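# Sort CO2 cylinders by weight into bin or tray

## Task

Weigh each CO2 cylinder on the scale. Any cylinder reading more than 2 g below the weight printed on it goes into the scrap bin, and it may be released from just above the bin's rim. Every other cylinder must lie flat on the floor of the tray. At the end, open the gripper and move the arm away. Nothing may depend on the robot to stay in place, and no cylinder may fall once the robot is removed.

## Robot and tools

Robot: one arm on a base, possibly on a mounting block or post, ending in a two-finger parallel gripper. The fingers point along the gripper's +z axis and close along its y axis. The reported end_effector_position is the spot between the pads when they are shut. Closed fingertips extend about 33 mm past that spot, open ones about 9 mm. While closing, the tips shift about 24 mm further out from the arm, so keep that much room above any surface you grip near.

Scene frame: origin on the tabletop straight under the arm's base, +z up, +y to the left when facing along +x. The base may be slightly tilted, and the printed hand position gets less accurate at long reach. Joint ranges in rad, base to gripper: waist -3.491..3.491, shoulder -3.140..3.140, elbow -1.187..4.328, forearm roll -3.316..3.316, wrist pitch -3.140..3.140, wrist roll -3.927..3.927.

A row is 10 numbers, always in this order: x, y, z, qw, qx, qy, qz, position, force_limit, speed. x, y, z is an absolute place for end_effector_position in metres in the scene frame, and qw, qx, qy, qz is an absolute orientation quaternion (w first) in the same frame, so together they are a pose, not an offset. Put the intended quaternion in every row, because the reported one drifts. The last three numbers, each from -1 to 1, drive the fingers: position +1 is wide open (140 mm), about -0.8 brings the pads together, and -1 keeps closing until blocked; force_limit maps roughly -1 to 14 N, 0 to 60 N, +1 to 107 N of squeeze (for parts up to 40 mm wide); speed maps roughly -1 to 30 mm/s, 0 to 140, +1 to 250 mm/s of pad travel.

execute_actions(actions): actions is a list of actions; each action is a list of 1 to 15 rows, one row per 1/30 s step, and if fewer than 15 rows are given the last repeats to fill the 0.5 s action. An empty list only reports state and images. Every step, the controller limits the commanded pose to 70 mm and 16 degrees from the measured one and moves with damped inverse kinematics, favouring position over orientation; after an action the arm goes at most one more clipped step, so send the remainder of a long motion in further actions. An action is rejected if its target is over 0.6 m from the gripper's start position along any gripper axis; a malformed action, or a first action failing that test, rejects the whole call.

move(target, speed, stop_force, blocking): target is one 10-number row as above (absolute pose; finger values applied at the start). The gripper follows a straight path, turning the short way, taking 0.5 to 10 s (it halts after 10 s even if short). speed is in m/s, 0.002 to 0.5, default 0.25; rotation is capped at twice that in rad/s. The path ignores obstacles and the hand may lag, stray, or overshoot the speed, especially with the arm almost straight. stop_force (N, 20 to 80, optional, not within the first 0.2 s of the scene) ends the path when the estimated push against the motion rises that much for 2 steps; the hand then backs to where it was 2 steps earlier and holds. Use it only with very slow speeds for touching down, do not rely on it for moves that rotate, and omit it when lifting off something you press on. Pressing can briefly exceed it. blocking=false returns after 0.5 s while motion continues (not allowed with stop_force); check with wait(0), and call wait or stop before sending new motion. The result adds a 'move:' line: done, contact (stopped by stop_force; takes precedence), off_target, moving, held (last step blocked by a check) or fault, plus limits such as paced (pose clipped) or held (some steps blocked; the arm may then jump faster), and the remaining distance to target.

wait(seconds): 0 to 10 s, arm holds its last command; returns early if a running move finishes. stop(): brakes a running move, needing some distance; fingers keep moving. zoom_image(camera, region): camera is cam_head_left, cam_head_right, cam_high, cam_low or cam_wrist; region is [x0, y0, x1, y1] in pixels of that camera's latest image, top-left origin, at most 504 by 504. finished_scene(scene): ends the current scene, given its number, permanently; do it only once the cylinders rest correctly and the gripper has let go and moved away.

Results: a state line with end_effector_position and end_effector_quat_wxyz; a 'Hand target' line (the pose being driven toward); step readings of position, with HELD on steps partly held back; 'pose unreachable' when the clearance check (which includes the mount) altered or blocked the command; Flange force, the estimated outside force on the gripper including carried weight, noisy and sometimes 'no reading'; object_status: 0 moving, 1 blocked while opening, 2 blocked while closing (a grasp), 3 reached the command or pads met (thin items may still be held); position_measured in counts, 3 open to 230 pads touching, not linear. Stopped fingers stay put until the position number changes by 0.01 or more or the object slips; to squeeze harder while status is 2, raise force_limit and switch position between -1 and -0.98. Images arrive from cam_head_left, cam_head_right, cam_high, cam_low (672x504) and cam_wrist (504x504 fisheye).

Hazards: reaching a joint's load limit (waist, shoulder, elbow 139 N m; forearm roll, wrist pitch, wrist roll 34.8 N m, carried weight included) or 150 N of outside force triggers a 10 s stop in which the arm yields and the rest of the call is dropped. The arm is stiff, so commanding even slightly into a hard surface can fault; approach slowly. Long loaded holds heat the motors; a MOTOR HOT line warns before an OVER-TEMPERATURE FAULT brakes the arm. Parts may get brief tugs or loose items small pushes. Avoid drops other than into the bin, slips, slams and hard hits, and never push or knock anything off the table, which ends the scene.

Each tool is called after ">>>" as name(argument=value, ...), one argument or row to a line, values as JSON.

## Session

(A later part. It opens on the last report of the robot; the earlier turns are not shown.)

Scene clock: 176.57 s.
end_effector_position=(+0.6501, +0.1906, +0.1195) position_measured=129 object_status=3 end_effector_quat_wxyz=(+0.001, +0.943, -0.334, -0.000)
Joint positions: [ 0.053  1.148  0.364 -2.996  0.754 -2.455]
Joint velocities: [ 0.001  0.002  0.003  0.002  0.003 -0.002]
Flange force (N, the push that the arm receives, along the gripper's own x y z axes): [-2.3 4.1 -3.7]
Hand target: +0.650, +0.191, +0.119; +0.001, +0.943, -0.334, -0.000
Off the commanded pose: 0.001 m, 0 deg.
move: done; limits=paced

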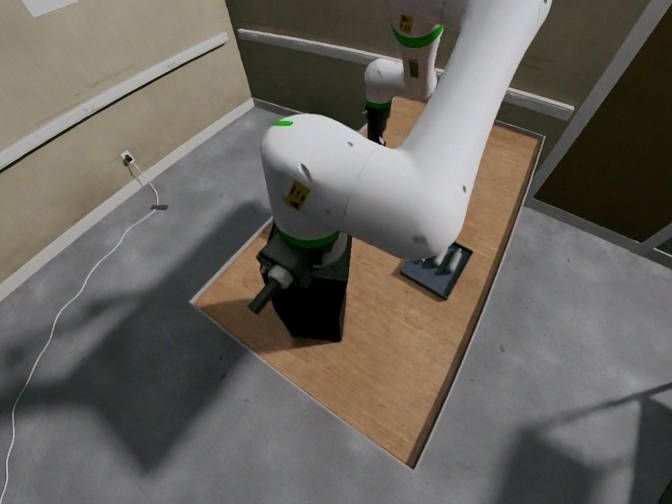

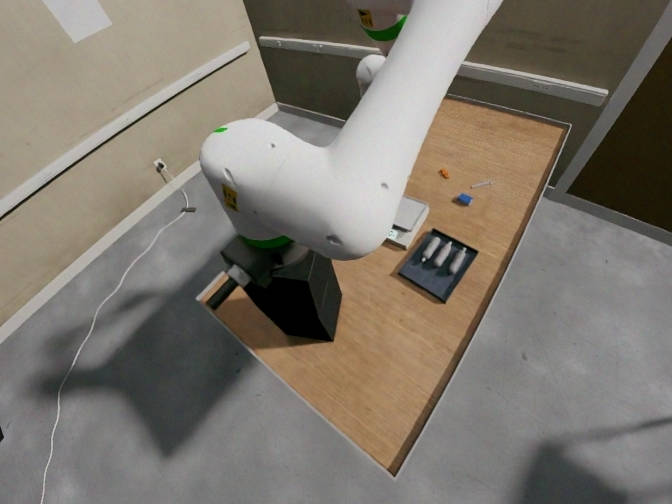

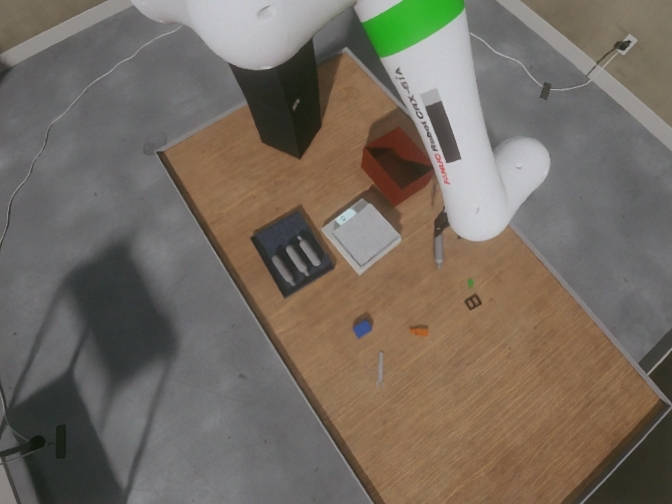

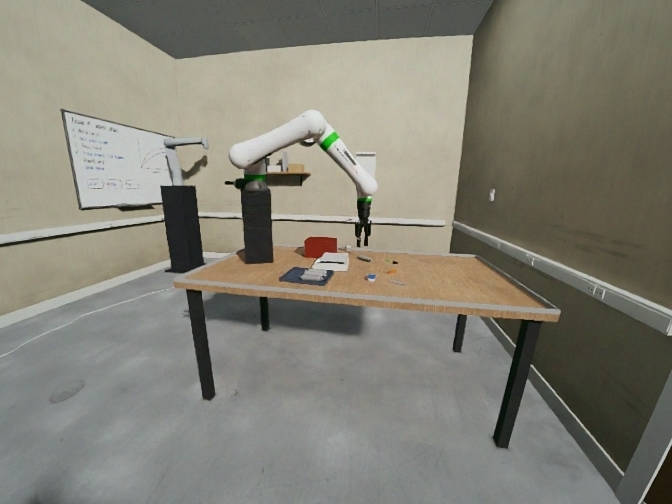

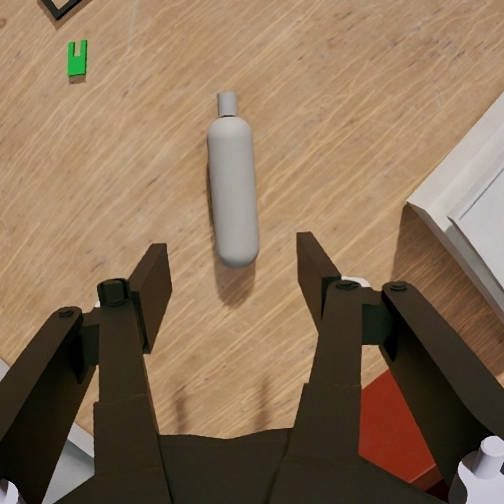

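>>> execute_actions(
  actions=[
    [[0.65,0.188,0.075,0,0.943,-0.334,0,-0.1,0,0]],
    [[0.65,0.188,0.046,0,0.943,-0.334,0,-0.1,0,0]],
    [[0.65,0.188,0.046,0,0.943,-0.334,0,-1,0,0]],
    [[0.65,0.188,0.1,0,0.943,-0.334,0,-1,0,0]],
  ],
)

>>> move(
  target=[0.65,-0.05,0.45,0.5,0.866,0,0,-1,0,0],
  speed=0.5,
)

>>> move(
  target=[0.68,-0.12,0.64,0.966,0.259,0,0,-1,0,0],
  speed=0.5,
)

>>> zoom_image(
  camera="cam_high",
  region=[370,170,530,330],
)

Scene clock: 184.43 s.
end_effector_position=(+0.6500, +0.1880, +0.0999) position_measured=189 object_status=2 end_effector_quat_wxyz=(+0.000, +0.943, -0.334, -0.000)
Joint positions: [ 0.046  1.183  0.379 -2.994  0.732 -2.451]
Joint velocities: [ 0.    -0.002 -0.001 -0.     0.     0.001]
Flange force (N, the push that the arm receives, along the gripper's own x y z axes): [-0.4 -1.1 -1.5]
Flange force at the end of the 1st action (N, along the gripper's axes at the end of the call): [-3.5 2.2 -4.2]
Flange force at the end of the 2nd action (N, along the gripper's axes at the end of the call): [-3.7 2.6 -4.7]
Flange force at the end of the 3rd action (N, along the gripper's axes at the end of the call): [-7.3 6.5 -20.9]
Hand target: +0.650, +0.188, +0.100; -0.000, +0.943, -0.334, -0.000
Off the commanded pose: 0.000 m, 0 deg.
Step readings (end_effector_position; steps 1 to 15: 1st action; 16 to 30: 2nd action; 31 to 45: 3rd action; 46 to 60: 4th action):
0: (+0.6501, +0.1906, +0.1195)
1: (+0.6500, +0.1906, +0.1192)
2: (+0.6500, +0.1907, +0.1171)
4: (+0.6492, +0.1895, +0.1027)
8: (+0.6488, +0.1879, +0.0767)
15: (+0.6500, +0.1880, +0.0751)
16: (+0.6499, +0.1880, +0.0748)
17: (+0.6499, +0.1880, +0.0729)
19: (+0.6494, +0.1879, +0.0605)
23: (+0.6497, +0.1880, +0.0464)
30: (+0.6500, +0.1880, +0.0460)
31: (+0.6500, +0.1880, +0.0460)
32: (+0.6500, +0.1880, +0.0460)
34: (+0.6500, +0.1880, +0.0460)
38: (+0.6500, +0.1880, +0.0460)
45: (+0.6500, +0.1880, +0.0460)
46: (+0.6501, +0.1880, +0.0462)
47: (+0.6501, +0.1878, +0.0480)
49: (+0.6506, +0.1880, +0.0610)
53: (+0.6509, +0.1884, +0.0948)
60: end_effector_position above

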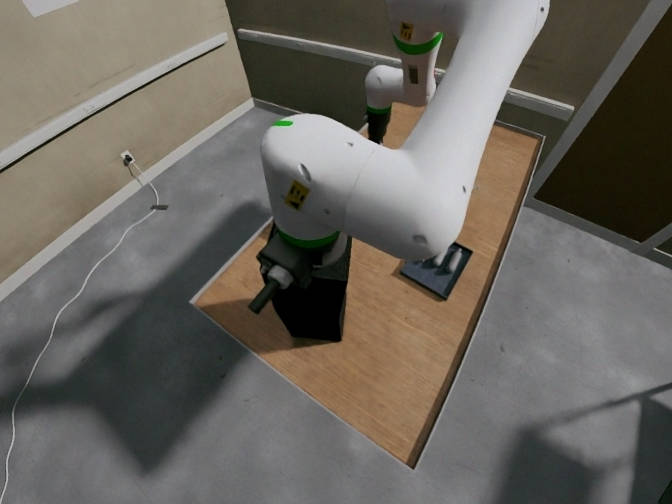

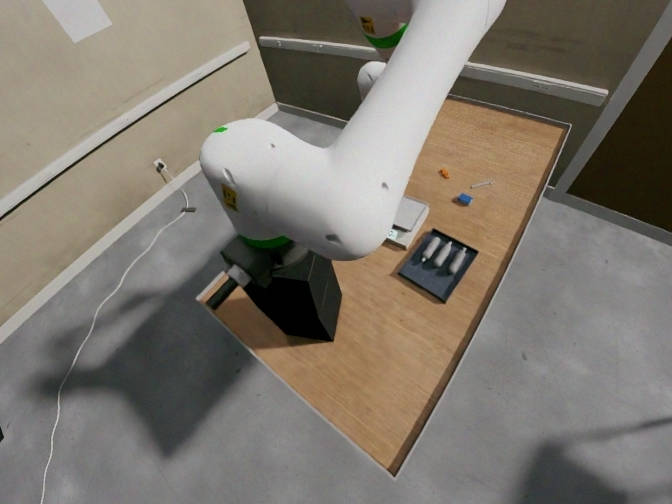

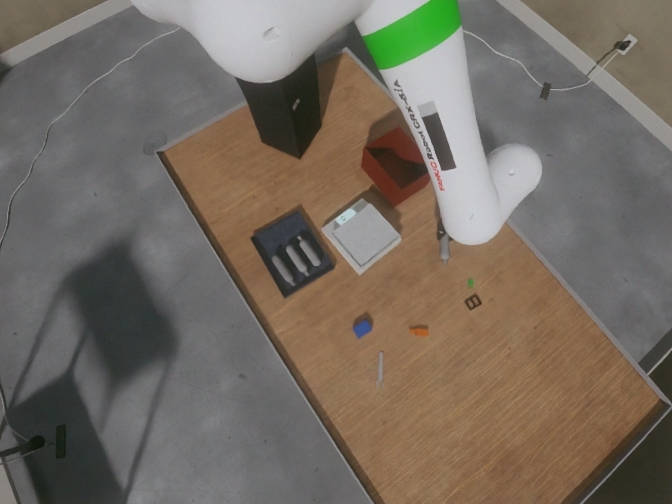

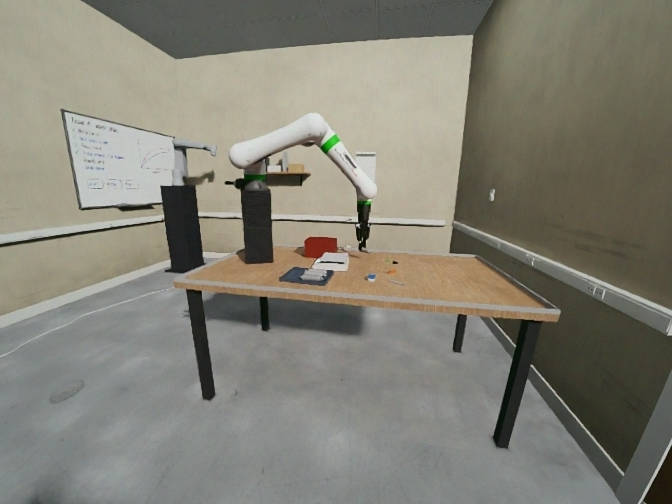

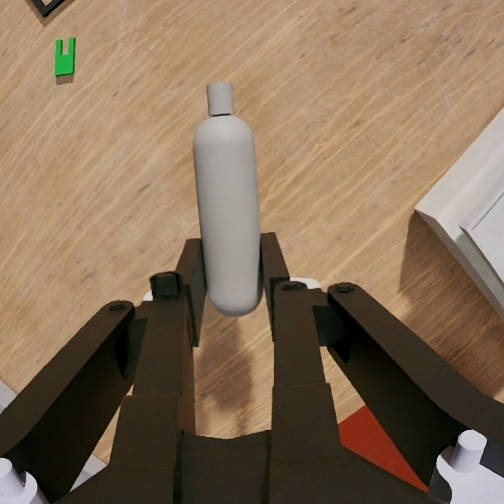

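Scene clock: 186.17 s.
end_effector_position=(+0.6509, -0.0500, +0.4495) position_measured=189 object_status=2 end_effector_quat_wxyz=(+0.500, +0.866, +0.001, -0.001)
Joint positions: [ 0.269  0.929  0.592 -2.074  1.681 -2.05 ]
Joint velocities: [ 0.    -0.002 -0.001  0.002 -0.001 -0.001]
Flange force (N, the push that the arm receives, along the gripper's own x y z axes): [-11.4 4.8 2.2]
Hand target: +0.651, -0.050, +0.450; +0.500, +0.866, +0.001, -0.001
Off the commanded pose: 0.001 m, 0 deg.
move: done

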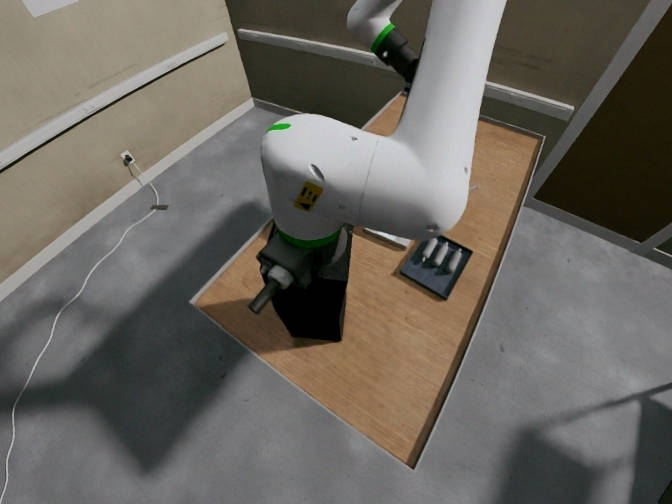

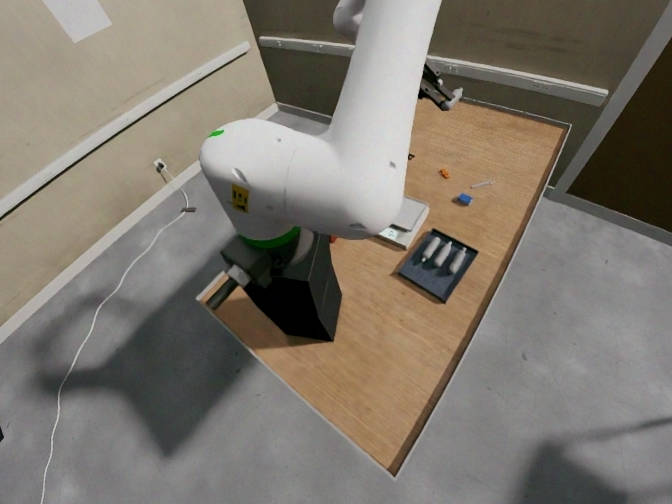

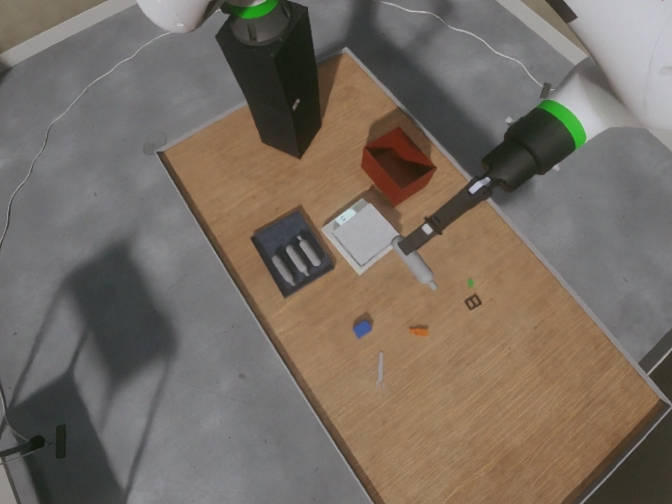

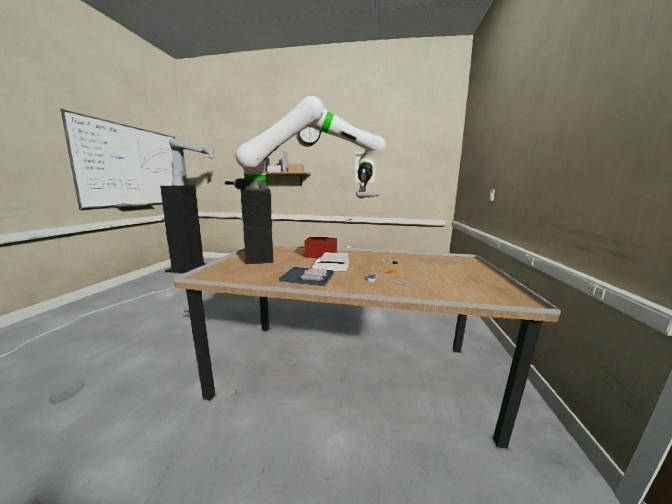

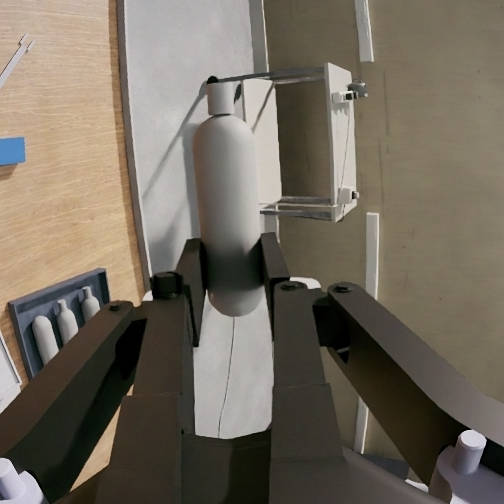

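Scene clock: 188.30 s.
end_effector_position=(+0.6809, -0.1205, +0.6401) position_measured=189 object_status=2 end_effector_quat_wxyz=(+0.966, +0.259, -0.000, -0.002)
Joint positions: [ 0.181  1.423  0.7   -0.591  2.352 -1.762]
Joint velocities: [-0.001  0.003 -0.     0.002 -0.     0.001]
Flange force (N, the push that the arm receives, along the gripper's own x y z axes): [-6.5 4.3 5.1]
Hand target: +0.681, -0.121, +0.640; +0.966, +0.259, -0.000, -0.002
Off the commanded pose: 0.001 m, 0 deg.
move: done

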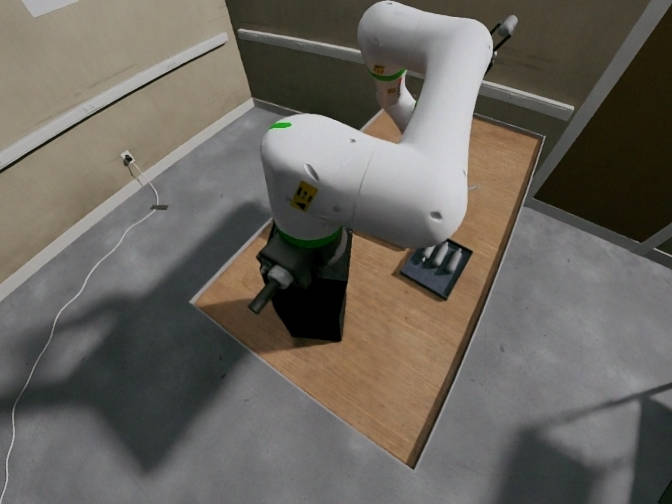

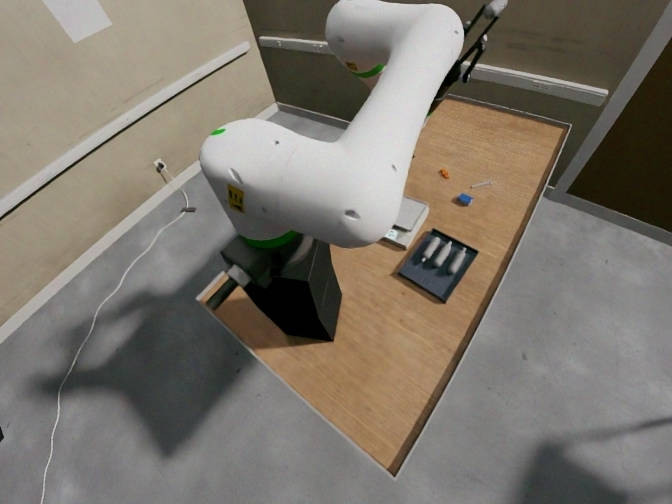

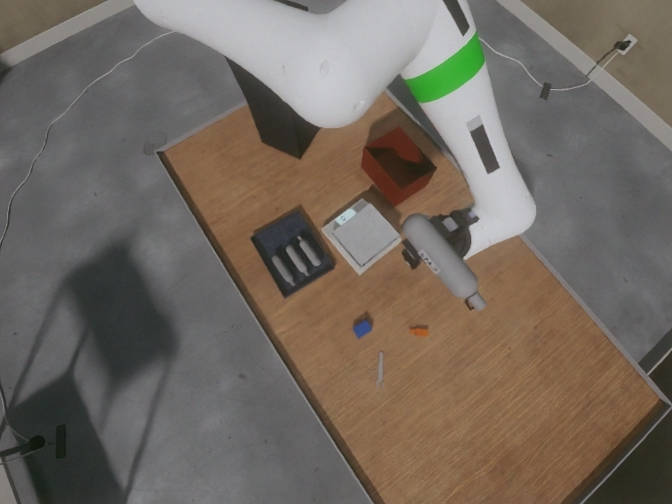

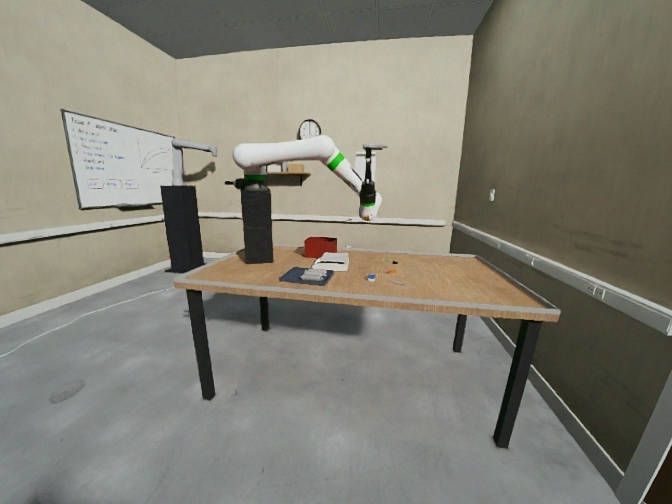

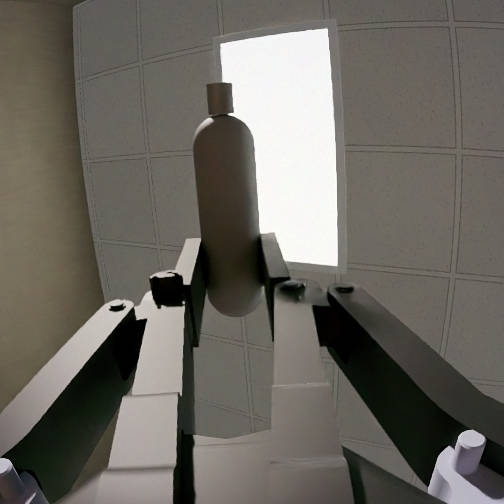

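Region (370, 170, 530, 330) of cam_high's 672x504 image, scaled by 3.150, with more detail than that image has.

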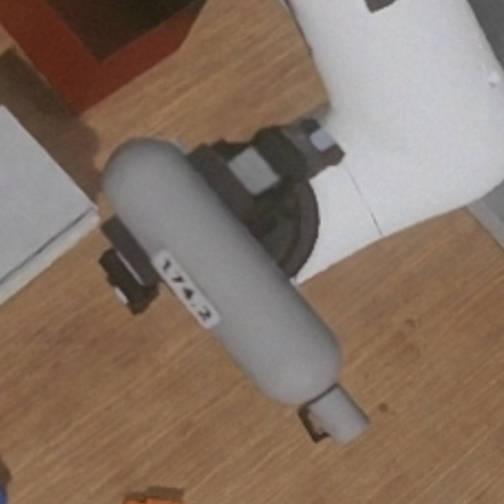

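>>> move(
  target=[0.6,-0.1,0.45,0.5,0.866,0,0,-1,0,0],
  speed=0.5,
)

>>> move(
  target=[0.475,-0.012,0.15,0,1,0,0,-1,0,0],
  speed=0.5,
)

>>> execute_actions(
  actions=[
    [[0.475,-0.012,0.117,0,1,0,0,-1,0,0]],
    [[0.475,-0.012,0.108,0,1,0,0,-1,0,0]],
    [[0.475,-0.012,0.108,0,1,0,0,-0.15,0,0]],
    [[0.49,-0.012,0.15,0,1,0,0,0.6,0,0]],
  ],
)

>>> wait(
  seconds=2,
)

Scene clock: 210.63 s.
end_effector_position=(+0.5990, -0.0995, +0.4500) position_measured=189 object_status=2 end_effector_quat_wxyz=(+0.500, +0.866, +0.002, +0.001)
Joint positions: [ 0.224  0.788  0.337 -2.059  1.585 -2.131]
Joint velocities: [-0.001 -0.003 -0.001 -0.001 -0.001  0.001]
Flange force (N, the push that the arm receives, along the gripper's own x y z axes): [2.6 -2.9 -1.6]
Hand target: +0.599, -0.100, +0.450; +0.500, +0.866, +0.002, +0.001
Off the commanded pose: 0.001 m, 0 deg.
move: done

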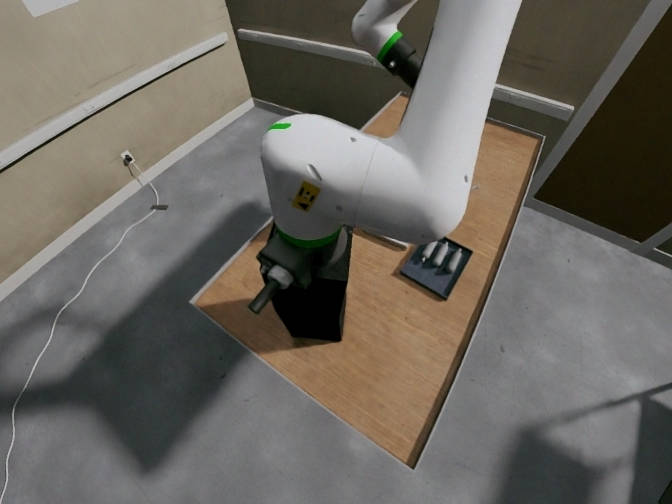

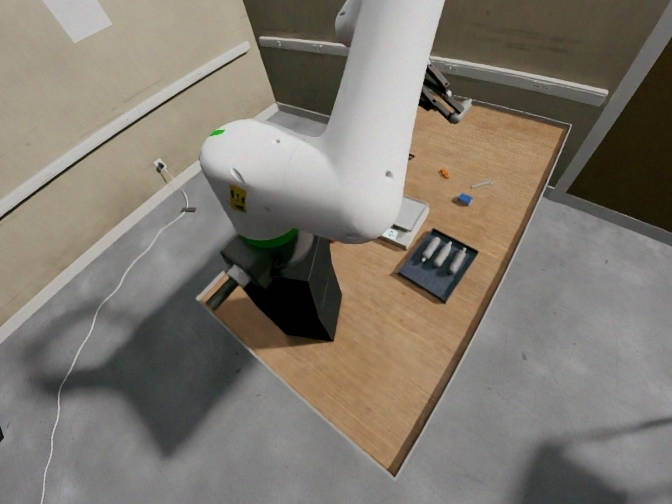

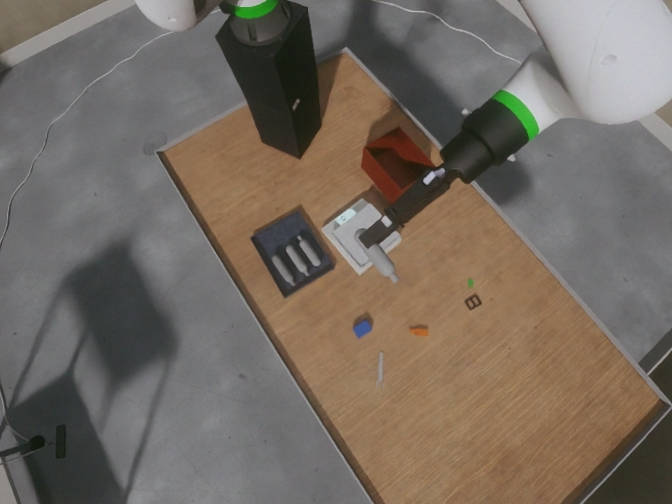

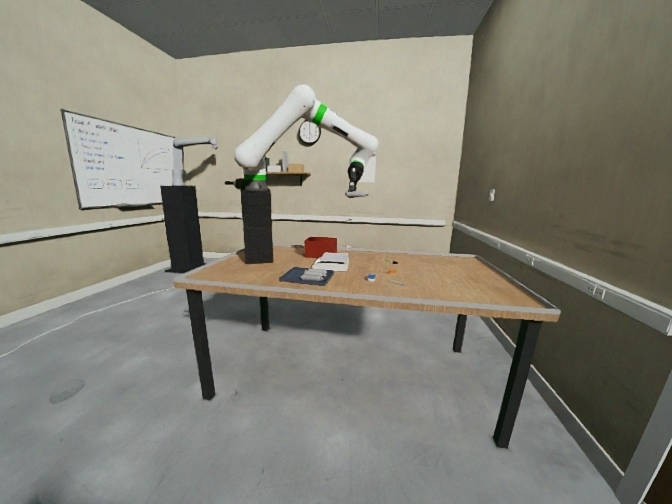

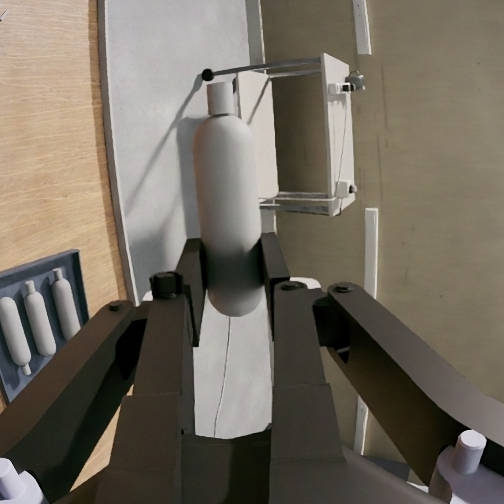

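Scene clock: 212.43 s.
end_effector_position=(+0.4746, -0.0118, +0.1509) position_measured=189 object_status=2 end_effector_quat_wxyz=(-0.000, +1.000, -0.000, +0.002)
Joint positions: [-0.332  0.78  -0.339 -2.938  0.382 -1.471]
Joint velocities: [-0.003  0.001 -0.002 -0.008 -0.002  0.009]
Flange force (N, the push that the arm receives, along the gripper's own x y z axes): [-2.3 -3.1 -3.7]
Hand target: +0.475, -0.012, +0.151; -0.000, +1.000, -0.000, +0.002
Off the commanded pose: 0.001 m, 0 deg.
move: done

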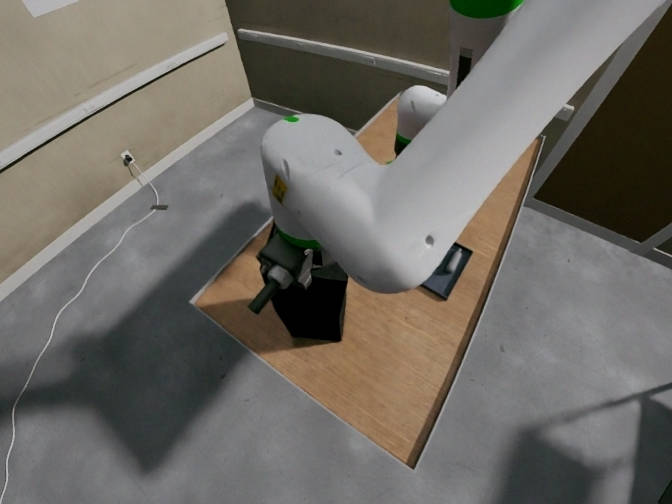

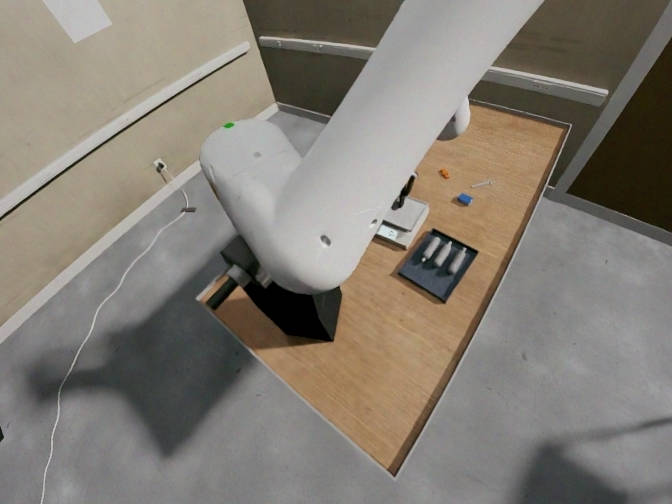

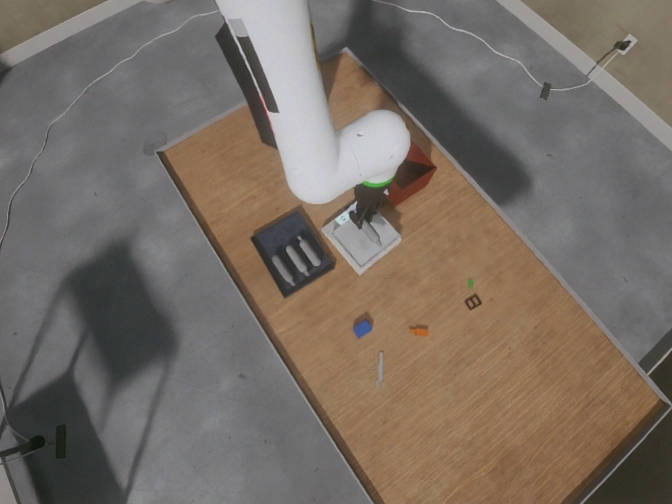

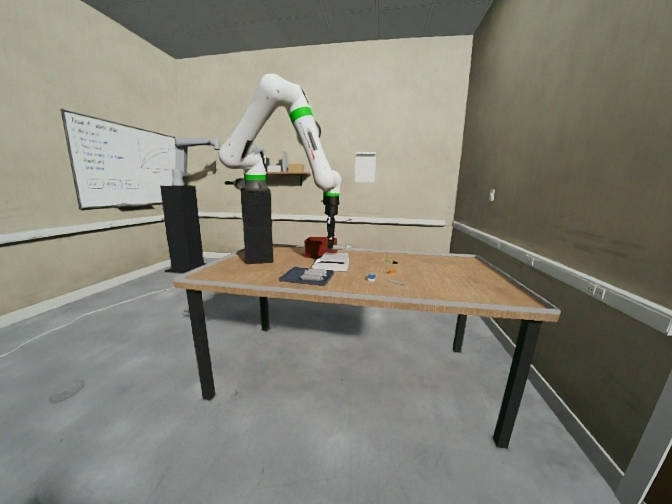

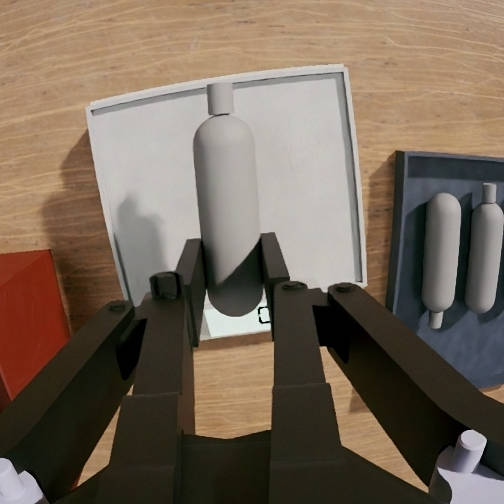

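Scene clock: 214.43 s.
end_effector_position=(+0.4900, -0.0120, +0.1499) position_measured=53 object_status=0 end_effector_quat_wxyz=(-0.000, +1.000, +0.000, -0.000)
Joint positions: [-0.323  0.799 -0.293 -2.948  0.413 -1.468]
Joint velocities: [-0.     0.001 -0.    -0.001  0.002 -0.   ]
Flange force (N, the push that the arm receives, along the gripper's own x y z axes): [-6.4 -2.7 -9.8]
Flange force at the end of the 1st action (N, along the gripper's axes at the end of the call): [-1.0 -1.8 -2.2]
Flange force at the end of the 2nd action (N, along the gripper's axes at the end of the call): [-0.4 -2.8 -2.3]
Flange force at the end of the 3rd action (N, along the gripper's axes at the end of the call): [-0.5 -3.0 -3.5]
Hand target: +0.490, -0.012, +0.150; -0.000, +1.000, +0.000, +0.000
Off the commanded pose: 0.000 m, 0 deg.
Step readings (end_effector_position; steps 1 to 15: 1st action; 16 to 30: 2nd action; 31 to 45: 3rd action; 46 to 60: 4th action):
0: (+0.4746, -0.0118, +0.1509)
1: (+0.4745, -0.0117, +0.1507)
2: (+0.4744, -0.0117, +0.1490)
4: (+0.4738, -0.0119, +0.1387)
8: (+0.4742, -0.0118, +0.1186)
15: (+0.4750, -0.0120, +0.1170)
16: (+0.4749, -0.0120, +0.1169)
17: (+0.4750, -0.0119, +0.1153)
19: (+0.4747, -0.0118, +0.1098)
23: (+0.4750, -0.0120, +0.1081)
30: (+0.4750, -0.0120, +0.1080)
31: (+0.4750, -0.0120, +0.1080)
32: (+0.4750, -0.0120, +0.1080)
34: (+0.4750, -0.0120, +0.1080)
38: (+0.4750, -0.0120, +0.1080)
45: (+0.4750, -0.0120, +0.1080)
46: (+0.4751, -0.0121, +0.1081)
47: (+0.4758, -0.0123, +0.1099)
49: (+0.4807, -0.0120, +0.1218)
53: (+0.4899, -0.0117, +0.1476)
60: end_effector_position above

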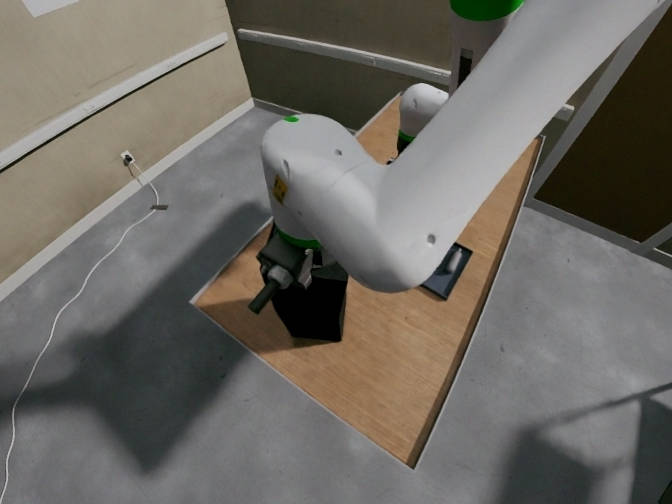

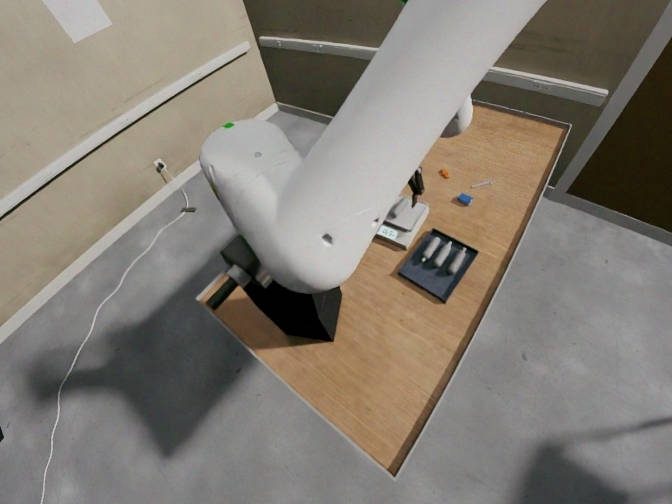

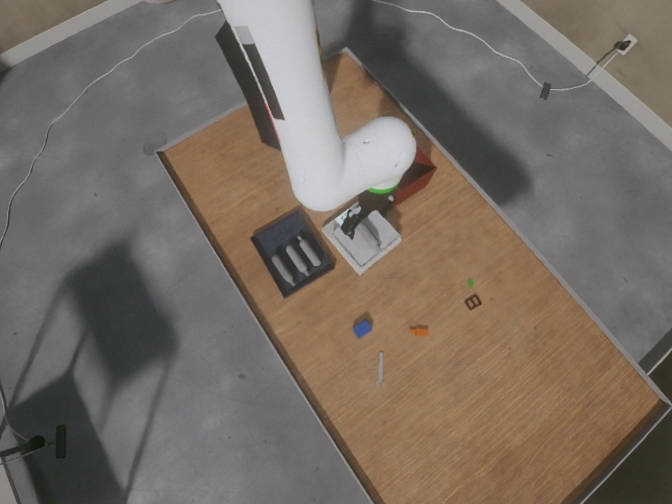

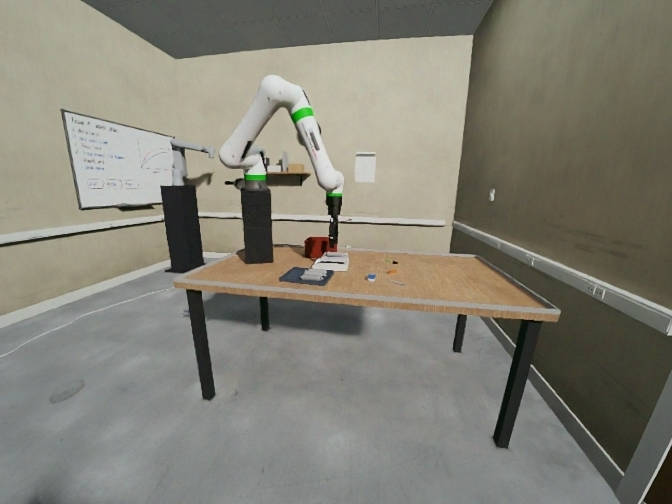

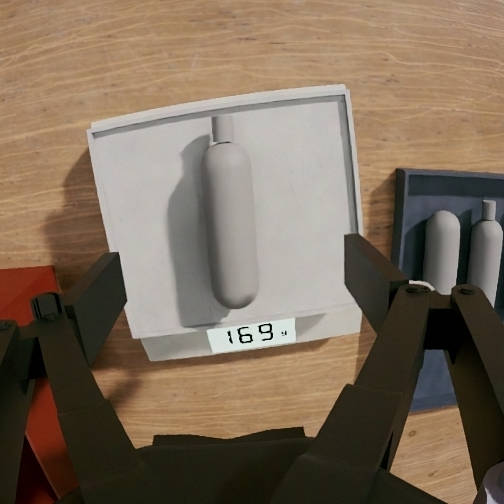

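Scene clock: 216.43 s.
end_effector_position=(+0.4901, -0.0120, +0.1499) position_measured=53 object_status=3 end_effector_quat_wxyz=(-0.000, +1.000, +0.000, +0.000)
Joint positions: [-0.323  0.799 -0.293 -2.948  0.413 -1.468]
Joint velocities: [0.    0.001 0.    0.    0.001 0.   ]
Flange force (N, the push that the arm receives, along the gripper's own x y z axes): [-4.4 0.0 -5.3]
Hand target: +0.490, -0.012, +0.150; -0.000, +1.000, +0.000, +0.000
Off the commanded pose: 0.000 m, 0 deg.
wait: 2.00 s; at rest by 0.17 s

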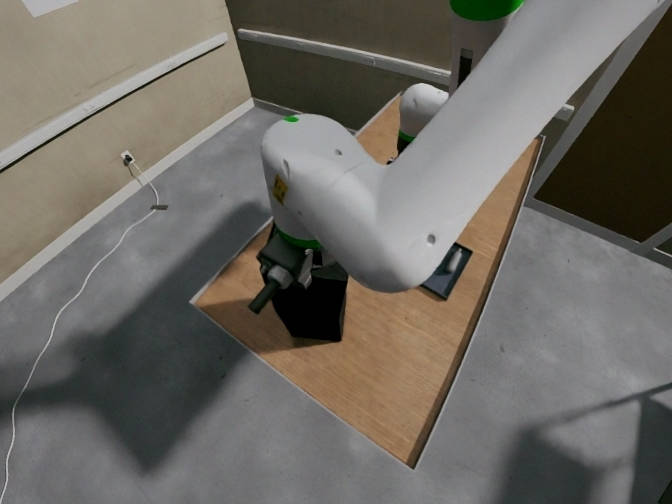

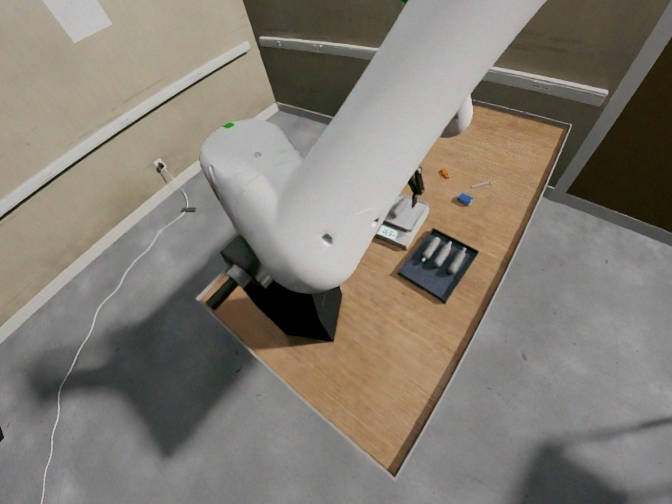

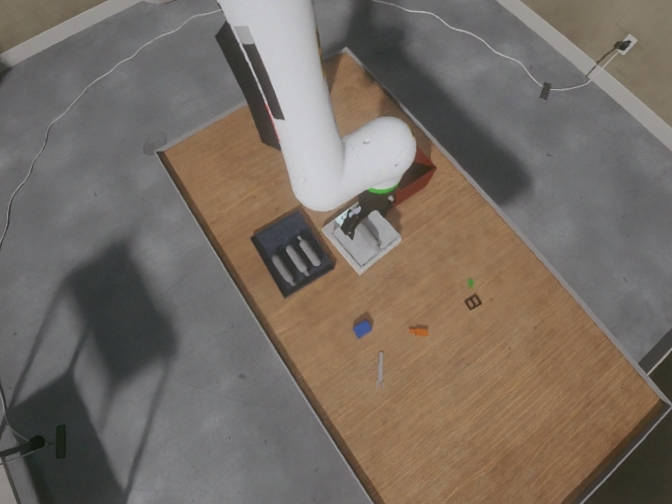

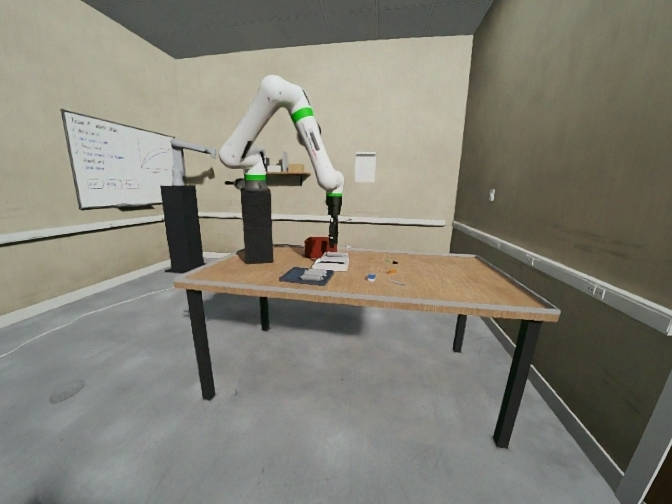

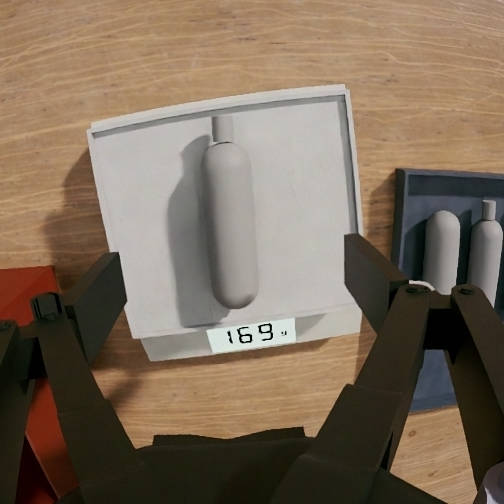

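>>> execute_actions(
  actions=[
    [[0.495,-0.012,0.13,0,1,0,0,-0.15,0,0]],
    [[0.495,-0.012,0.106,0,1,0,0,-0.15,0,0]],
    [[0.495,-0.012,0.106,0,1,0,0,-1,0,0]],
    [[0.495,-0.012,0.17,0,1,0,0,-1,0,0]],
    [[0.47,0.03,0.23,0,1,0,0,-1,0,0]],
    [[0.41,0.11,0.23,0,1,0,0,-1,0,0]],
    [[0.36,0.19,0.23,0,1,0,0,-1,0,0]],
    [[0.36,0.19,0.23,0,1,0,0,-1,0,0]],
  ],
)

Scene clock: 224.43 s.
end_effector_position=(+0.3600, +0.1900, +0.2300) position_measured=189 object_status=2 end_effector_quat_wxyz=(+0.000, +1.000, +0.000, -0.000)
Joint positions: [ 0.159  0.571 -0.534 -2.904  0.448 -1.989]
Joint velocities: [ 0.     0.001  0.    -0.001 -0.001  0.   ]
Flange force (N, the push that the arm receives, along the gripper's own x y z axes): [-3.0 -2.1 -1.2]
Flange force at the end of the 4th action (N, along the gripper's axes at the end of the call): [-5.1 0.4 -2.7]
Flange force at the end of the 5th action (N, along the gripper's axes at the end of the call): [-3.8 1.6 0.1]
Flange force at the end of the 6th action (N, along the gripper's axes at the end of the call): [-2.4 -2.4 -0.7]
Flange force at the end of the 7th action (N, along the gripper's axes at the end of the call): [2.5 -6.6 3.6]
Hand target: +0.360, +0.190, +0.230; +0.000, +1.000, +0.000, -0.000
Off the commanded pose: 0.000 m, 0 deg.
Step readings (end_effector_position; steps 1 to 15: 1st action; 16 to 30: 2nd action; 31 to 45: 3rd action; 46 to 60: 4th action; 61 to 75: 5th action; 76 to 90: 6th action; 91 to 105: 7th action; 106 to 120: 8th action):
0: (+0.4901, -0.0120, +0.1499)
1: (+0.4901, -0.0120, +0.1498)
2: (+0.4904, -0.0119, +0.1484)
4: (+0.4925, -0.0119, +0.1393)
8: (+0.4948, -0.0121, +0.1303)
15: (+0.4950, -0.0120, +0.1300)
16: (+0.4950, -0.0120, +0.1298)
17: (+0.4951, -0.0119, +0.1282)
19: (+0.4946, -0.0118, +0.1180)
23: (+0.4948, -0.0119, +0.1064)
30: (+0.4950, -0.0120, +0.1060)
31: (+0.4950, -0.0120, +0.1060)
32: (+0.4950, -0.0120, +0.1060)
34: (+0.4950, -0.0120, +0.1060)
38: (+0.4950, -0.0120, +0.1060)
45: (+0.4950, -0.0120, +0.1060)
46: (+0.4951, -0.0121, +0.1061)
47: (+0.4951, -0.0121, +0.1078)
49: (+0.4957, -0.0120, +0.1187)
53: (+0.4961, -0.0114, +0.1557)
60: (+0.4951, -0.0119, +0.1698)
61: (+0.4950, -0.0119, +0.1700)
62: (+0.4943, -0.0109, +0.1716)
64: (+0.4901, -0.0030, +0.1813)
68: (+0.4747, +0.0218, +0.2138)
75: (+0.4700, +0.0299, +0.2298)
76: (+0.4698, +0.0301, +0.2299)
77: (+0.4683, +0.0325, +0.2300)
79: (+0.4572, +0.0467, +0.2295)
83: (+0.4209, +0.0884, +0.2284)
90: (+0.4099, +0.1096, +0.2302)
91: (+0.4098, +0.1099, +0.2302)
92: (+0.4087, +0.1119, +0.2302)
94: (+0.4010, +0.1235, +0.2300)
98: (+0.3715, +0.1632, +0.2296)
105: (+0.3599, +0.1894, +0.2301)
106: (+0.3599, +0.1896, +0.2300)
107: (+0.3599, +0.1898, +0.2300)
109: (+0.3600, +0.1899, +0.2300)
113: (+0.3600, +0.1900, +0.2300)
120: end_effector_position above

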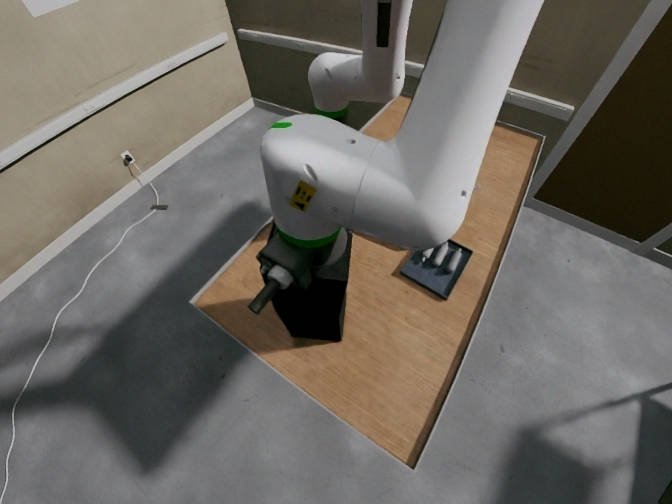

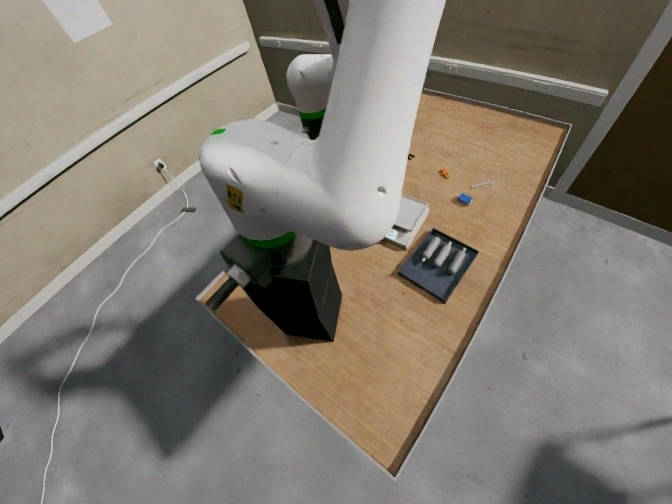

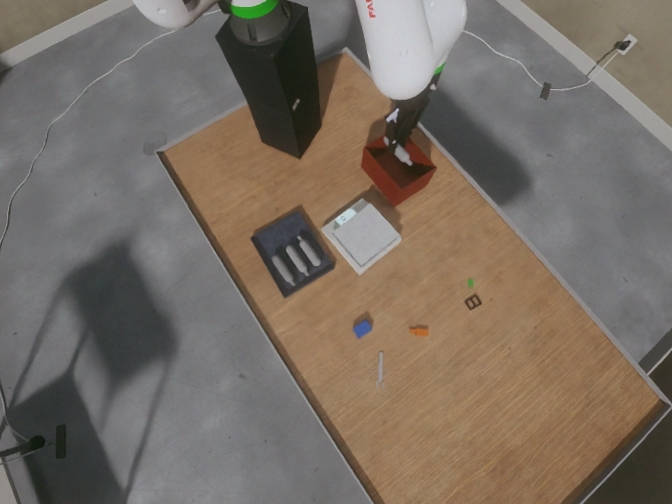

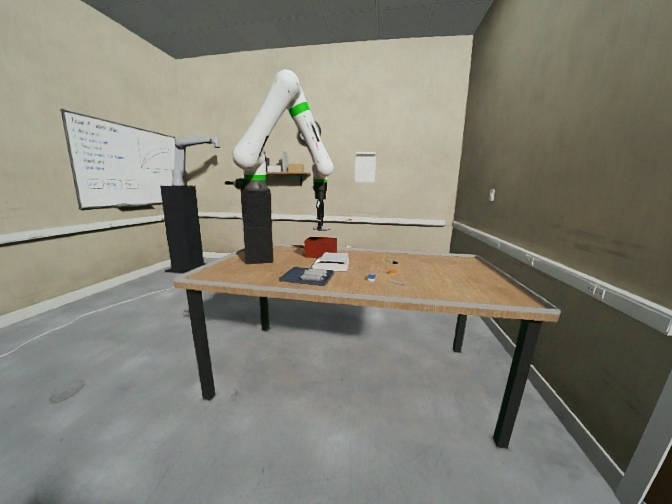

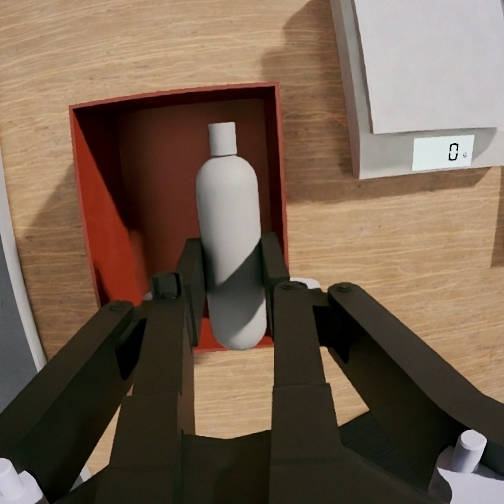

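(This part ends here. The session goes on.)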